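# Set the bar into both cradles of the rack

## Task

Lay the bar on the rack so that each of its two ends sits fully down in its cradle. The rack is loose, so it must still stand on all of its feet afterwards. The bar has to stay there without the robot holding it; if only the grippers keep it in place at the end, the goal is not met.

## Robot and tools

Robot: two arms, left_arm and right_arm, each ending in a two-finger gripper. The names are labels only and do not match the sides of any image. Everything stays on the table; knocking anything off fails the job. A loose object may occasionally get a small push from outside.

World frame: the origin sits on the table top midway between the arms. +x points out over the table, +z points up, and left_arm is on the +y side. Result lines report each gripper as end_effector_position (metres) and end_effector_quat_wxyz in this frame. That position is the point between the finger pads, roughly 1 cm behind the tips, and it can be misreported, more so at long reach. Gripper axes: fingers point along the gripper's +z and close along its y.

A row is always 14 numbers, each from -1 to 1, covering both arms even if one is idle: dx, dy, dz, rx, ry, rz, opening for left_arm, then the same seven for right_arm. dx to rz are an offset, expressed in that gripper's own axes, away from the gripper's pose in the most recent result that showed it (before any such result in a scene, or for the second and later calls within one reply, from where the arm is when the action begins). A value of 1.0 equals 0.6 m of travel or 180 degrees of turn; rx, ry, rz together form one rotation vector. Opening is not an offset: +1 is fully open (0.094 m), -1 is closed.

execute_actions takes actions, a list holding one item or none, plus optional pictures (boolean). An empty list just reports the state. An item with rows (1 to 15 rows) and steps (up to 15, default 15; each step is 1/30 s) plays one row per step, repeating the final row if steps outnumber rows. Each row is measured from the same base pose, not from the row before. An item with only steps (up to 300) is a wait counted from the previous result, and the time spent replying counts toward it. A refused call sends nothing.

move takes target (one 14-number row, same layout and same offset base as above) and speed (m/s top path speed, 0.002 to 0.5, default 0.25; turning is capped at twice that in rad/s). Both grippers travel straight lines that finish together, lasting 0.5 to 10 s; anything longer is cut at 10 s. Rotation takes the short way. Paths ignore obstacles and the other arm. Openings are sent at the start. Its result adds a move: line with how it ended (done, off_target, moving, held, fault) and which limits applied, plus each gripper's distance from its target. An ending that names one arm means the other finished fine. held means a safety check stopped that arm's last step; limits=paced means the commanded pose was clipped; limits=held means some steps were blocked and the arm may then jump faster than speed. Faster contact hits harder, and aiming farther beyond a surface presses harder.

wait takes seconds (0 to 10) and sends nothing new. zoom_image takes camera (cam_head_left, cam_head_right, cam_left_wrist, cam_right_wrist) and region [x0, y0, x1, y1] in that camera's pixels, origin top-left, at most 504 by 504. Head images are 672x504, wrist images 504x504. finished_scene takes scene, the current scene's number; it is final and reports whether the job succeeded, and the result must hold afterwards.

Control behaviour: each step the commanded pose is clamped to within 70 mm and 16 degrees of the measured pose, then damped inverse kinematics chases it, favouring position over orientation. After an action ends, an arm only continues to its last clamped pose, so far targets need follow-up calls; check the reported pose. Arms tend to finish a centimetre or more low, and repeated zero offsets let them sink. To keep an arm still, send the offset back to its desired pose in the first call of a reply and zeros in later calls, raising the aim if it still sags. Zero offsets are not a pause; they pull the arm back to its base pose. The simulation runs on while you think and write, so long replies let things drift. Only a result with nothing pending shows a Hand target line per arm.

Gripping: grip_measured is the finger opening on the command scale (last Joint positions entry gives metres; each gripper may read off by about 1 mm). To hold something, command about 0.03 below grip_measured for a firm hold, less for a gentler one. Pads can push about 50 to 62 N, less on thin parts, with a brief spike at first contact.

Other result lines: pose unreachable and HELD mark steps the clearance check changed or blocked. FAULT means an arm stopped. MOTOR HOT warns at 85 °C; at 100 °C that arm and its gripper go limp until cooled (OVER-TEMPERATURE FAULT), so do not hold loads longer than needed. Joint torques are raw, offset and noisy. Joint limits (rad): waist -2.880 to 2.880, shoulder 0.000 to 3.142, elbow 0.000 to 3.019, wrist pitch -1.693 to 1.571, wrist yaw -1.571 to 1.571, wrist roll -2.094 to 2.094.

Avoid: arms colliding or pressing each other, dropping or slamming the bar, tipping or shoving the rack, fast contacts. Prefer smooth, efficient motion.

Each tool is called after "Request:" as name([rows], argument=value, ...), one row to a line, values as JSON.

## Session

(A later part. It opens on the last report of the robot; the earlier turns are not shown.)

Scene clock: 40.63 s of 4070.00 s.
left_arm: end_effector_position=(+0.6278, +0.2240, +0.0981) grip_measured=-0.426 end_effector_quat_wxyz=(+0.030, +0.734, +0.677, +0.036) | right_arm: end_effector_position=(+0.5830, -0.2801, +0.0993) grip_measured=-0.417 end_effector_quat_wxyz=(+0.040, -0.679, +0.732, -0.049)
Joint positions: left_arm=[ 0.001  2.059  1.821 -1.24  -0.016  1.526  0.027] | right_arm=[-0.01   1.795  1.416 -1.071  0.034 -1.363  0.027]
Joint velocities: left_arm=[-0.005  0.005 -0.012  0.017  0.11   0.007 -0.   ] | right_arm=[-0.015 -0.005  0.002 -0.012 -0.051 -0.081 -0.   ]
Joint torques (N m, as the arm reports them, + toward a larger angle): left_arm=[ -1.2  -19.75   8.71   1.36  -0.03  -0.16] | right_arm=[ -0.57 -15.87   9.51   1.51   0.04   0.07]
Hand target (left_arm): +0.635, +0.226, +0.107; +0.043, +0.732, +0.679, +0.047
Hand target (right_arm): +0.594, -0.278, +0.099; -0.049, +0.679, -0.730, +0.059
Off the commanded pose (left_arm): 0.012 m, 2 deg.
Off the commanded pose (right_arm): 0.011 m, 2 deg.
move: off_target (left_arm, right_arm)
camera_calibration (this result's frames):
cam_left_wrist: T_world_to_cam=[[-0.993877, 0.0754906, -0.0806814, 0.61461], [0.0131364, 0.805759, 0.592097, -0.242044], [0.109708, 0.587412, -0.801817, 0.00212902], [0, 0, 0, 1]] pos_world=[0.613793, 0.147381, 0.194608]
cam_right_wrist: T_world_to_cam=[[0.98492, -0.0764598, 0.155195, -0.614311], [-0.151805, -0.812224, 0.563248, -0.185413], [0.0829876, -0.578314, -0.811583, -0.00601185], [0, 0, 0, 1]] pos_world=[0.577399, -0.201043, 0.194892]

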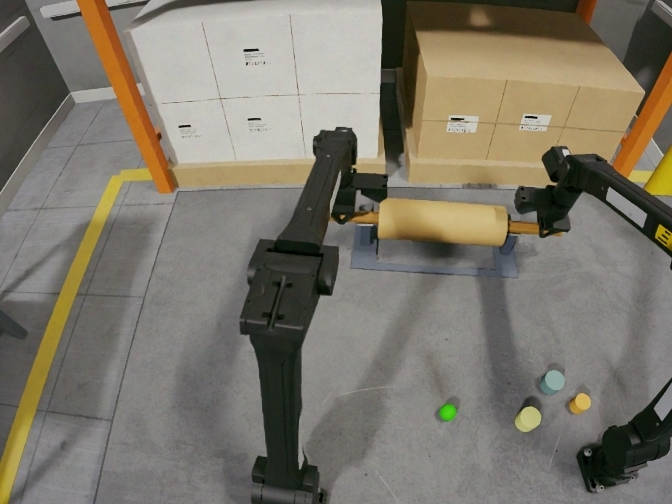

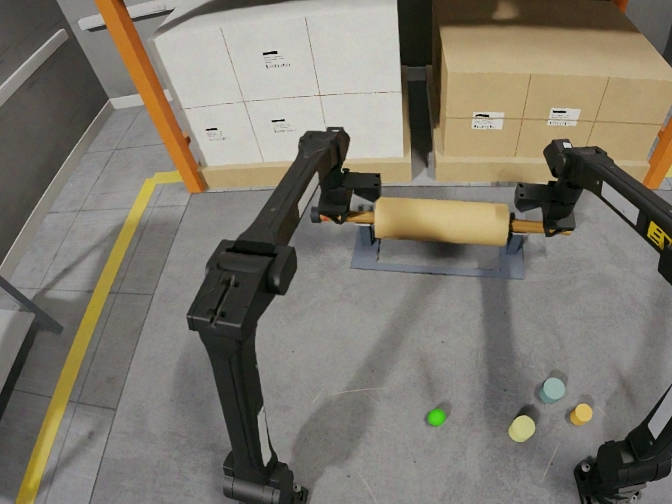

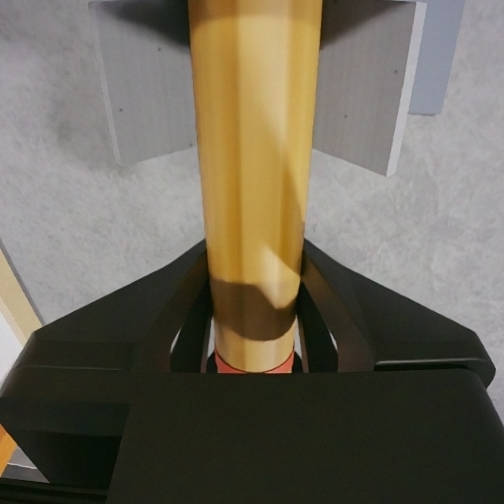

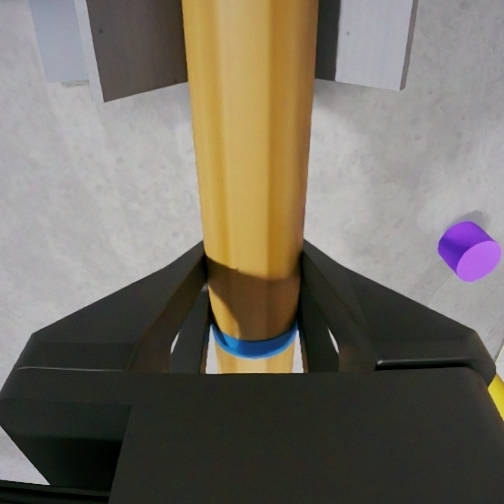

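Request:
execute_actions([
  {"rows":[[0,0,0.004,0,0,0,-0.52,0,0,0.008,0,0,0,-0.52]],"steps":10},
], pictures=false)

Request:
execute_actions([
  {"rows":[[0,0,0,0,0,0,1,0,0,0,0,0,0,1]],"steps":12},
], pictures=false)

Request:
move(target=[0,0.01,-0.18,-0.02,0,0,1,0,-0.01,-0.15,0.02,0,0,1], speed=0.2)

Scene clock: 43.83 s of 4070.00 s.
left_arm: end_effector_position=(+0.6274, +0.2240, +0.0977) grip_measured=-0.426 end_effector_quat_wxyz=(+0.030, +0.734, +0.677, +0.035) | right_arm: end_effector_position=(+0.5823, -0.2802, +0.0986) grip_measured=-0.417 end_effector_quat_wxyz=(+0.039, -0.679, +0.732, -0.048)
Joint positions: left_arm=[ 0.001  2.059  1.82  -1.24  -0.016  1.526  0.027] | right_arm=[-0.01   1.795  1.414 -1.071  0.034 -1.363  0.027]
Joint velocities: left_arm=[ 0.005 -0.015 -0.022  0.022 -0.022  0.051 -0.002] | right_arm=[-0.015 -0.005 -0.012 -0.027  0.007 -0.007 -0.001]
Joint torques (N m, as the arm reports them, + toward a larger angle): left_arm=[ -1.56 -19.05   8.18   0.94  -0.02  -0.16] | right_arm=[  0.49 -16.39   8.3    1.05  -0.13   0.09]
Hand target (left_arm): +0.628, +0.224, +0.096; +0.030, +0.734, +0.677, +0.036
Hand target (right_arm): +0.584, -0.280, +0.095; -0.039, +0.679, -0.732, +0.049
Off the commanded pose (left_arm): 0.002 m, 0 deg.
Off the commanded pose (right_arm): 0.004 m, 0 deg.
Steps of this call (steps 1 to 86: nothing new was sent; steps 87 to 96: all 10 steps of this action). Readings (end_effector_position):
87: left_arm (+0.6274, +0.2240, +0.0977) | right_arm (+0.5824, -0.2802, +0.0987)
88: left_arm (+0.6274, +0.2240, +0.0977) | right_arm (+0.5823, -0.2802, +0.0986)
90: left_arm (+0.6274, +0.2240, +0.0977) | right_arm (+0.5823, -0.2802, +0.0986)
94: left_arm (+0.6274, +0.2240, +0.0977) | right_arm (+0.5823, -0.2802, +0.0986)
96: the state above

Scene clock: 44.23 s of 4070.00 s.
left_arm: end_effector_position=(+0.6274, +0.2240, +0.0977) grip_measured=+1.000 end_effector_quat_wxyz=(+0.030, +0.734, +0.677, +0.035) | right_arm: end_effector_position=(+0.5823, -0.2802, +0.0986) grip_measured=+1.000 end_effector_quat_wxyz=(+0.039, -0.679, +0.732, -0.048)
Joint positions: left_arm=[ 0.001  2.059  1.82  -1.24  -0.016  1.526  0.094] | right_arm=[-0.01   1.795  1.414 -1.071  0.034 -1.363  0.094]
Joint velocities: left_arm=[-0.005 -0.015 -0.007 -0.017  0.037  0.066  0.   ] | right_arm=[-0.005 -0.005  0.007 -0.012  0.037 -0.007  0.   ]
Joint torques (N m, as the arm reports them, + toward a larger angle): left_arm=[ -1.54 -18.97   8.28   0.8   -0.02  -0.13] | right_arm=[ -0.5  -16.96   8.61   0.83  -0.17   0.03]
Hand target (left_arm): +0.627, +0.224, +0.098; +0.030, +0.734, +0.677, +0.035
Hand target (right_arm): +0.582, -0.280, +0.099; -0.039, +0.679, -0.732, +0.048
Off the commanded pose (left_arm): 0.000 m, 0 deg.
Off the commanded pose (right_arm): 0.000 m, 0 deg.
Steps of this call (steps 1 to 12: all 12 steps of this action). Readings (end_effector_position):
1: left_arm (+0.6274, +0.2240, +0.0977) | right_arm (+0.5823, -0.2802, +0.0986)
2: left_arm (+0.6274, +0.2240, +0.0977) | right_arm (+0.5823, -0.2802, +0.0986)
4: left_arm (+0.6274, +0.2240, +0.0977) | right_arm (+0.5823, -0.2802, +0.0986)
8: left_arm (+0.6274, +0.2240, +0.0977) | right_arm (+0.5823, -0.2802, +0.0986)
12: the state above

Scene clock: 45.53 s of 4070.00 s.
left_arm: end_effector_position=(+0.6125, +0.2260, +0.1739) grip_measured=+1.000 end_effector_quat_wxyz=(+0.033, +0.734, +0.677, +0.039) | right_arm: end_effector_position=(+0.5686, -0.2839, +0.1736) grip_measured=+1.000 end_effector_quat_wxyz=(+0.052, -0.677, +0.731, -0.064)
Joint positions: left_arm=[ 0.001  1.973  1.885 -1.382 -0.016  1.526  0.094] | right_arm=[-0.01   1.679  1.459 -1.191  0.045 -1.363  0.094]
Joint velocities: left_arm=[ 0.005 -0.005 -0.002 -0.002 -0.037  0.037  0.   ] | right_arm=[-0.015 -0.005  0.007 -0.012  0.007  0.007  0.   ]
Joint torques (N m, as the arm reports them, + toward a larger angle): left_arm=[ -1.26 -19.32  12.38   0.13  -0.14  -0.15] | right_arm=[  0.22 -14.68  11.52   0.46  -0.02   0.06]
Hand target (left_arm): +0.623, +0.225, +0.205; +0.053, +0.732, +0.676, +0.057
Hand target (right_arm): +0.576, -0.280, +0.188; -0.061, +0.677, -0.730, +0.071
Off the commanded pose (left_arm): 0.034 m, 3 deg.
Off the commanded pose (right_arm): 0.018 m, 1 deg.
move: off_target (left_arm, right_arm); limits=paced
camera_calibration (this result's frames):
cam_left_wrist: T_world_to_cam=[[-0.993169, 0.0753971, -0.0890521, 0.606367], [0.00815042, 0.806158, 0.591645, -0.285275], [0.116398, 0.586878, -0.801265, 0.05932], [0, 0, 0, 1]] pos_world=[0.597645, 0.149445, 0.270311]
cam_right_wrist: T_world_to_cam=[[0.977808, -0.0770094, 0.194838, -0.614943], [-0.175493, -0.809033, 0.560952, -0.217796], [0.114432, -0.582696, -0.804593, 0.0329802], [0, 0, 0, 1]] pos_world=[0.5593, -0.204343, 0.268523]

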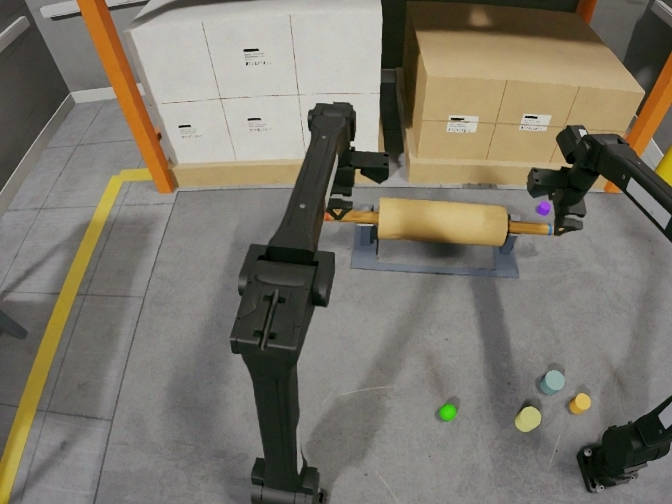

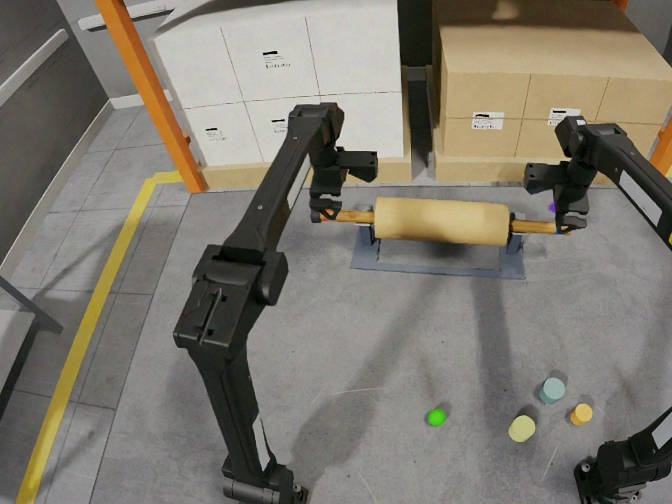

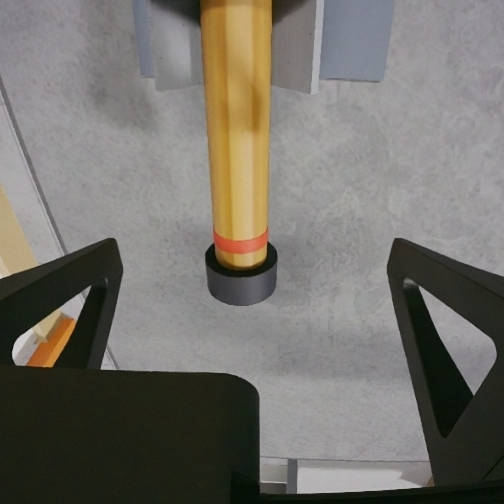

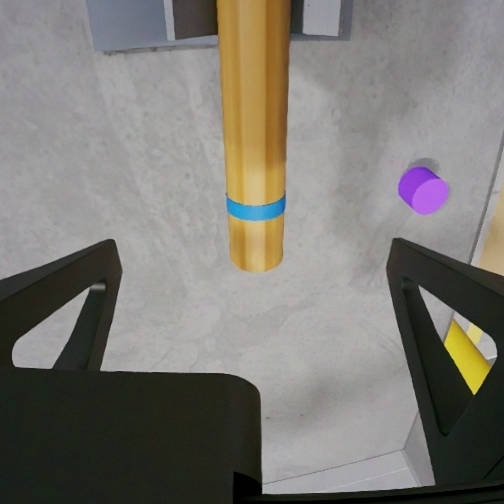

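Request:
finished_scene(scene=2)

The scene is finished: the task was done.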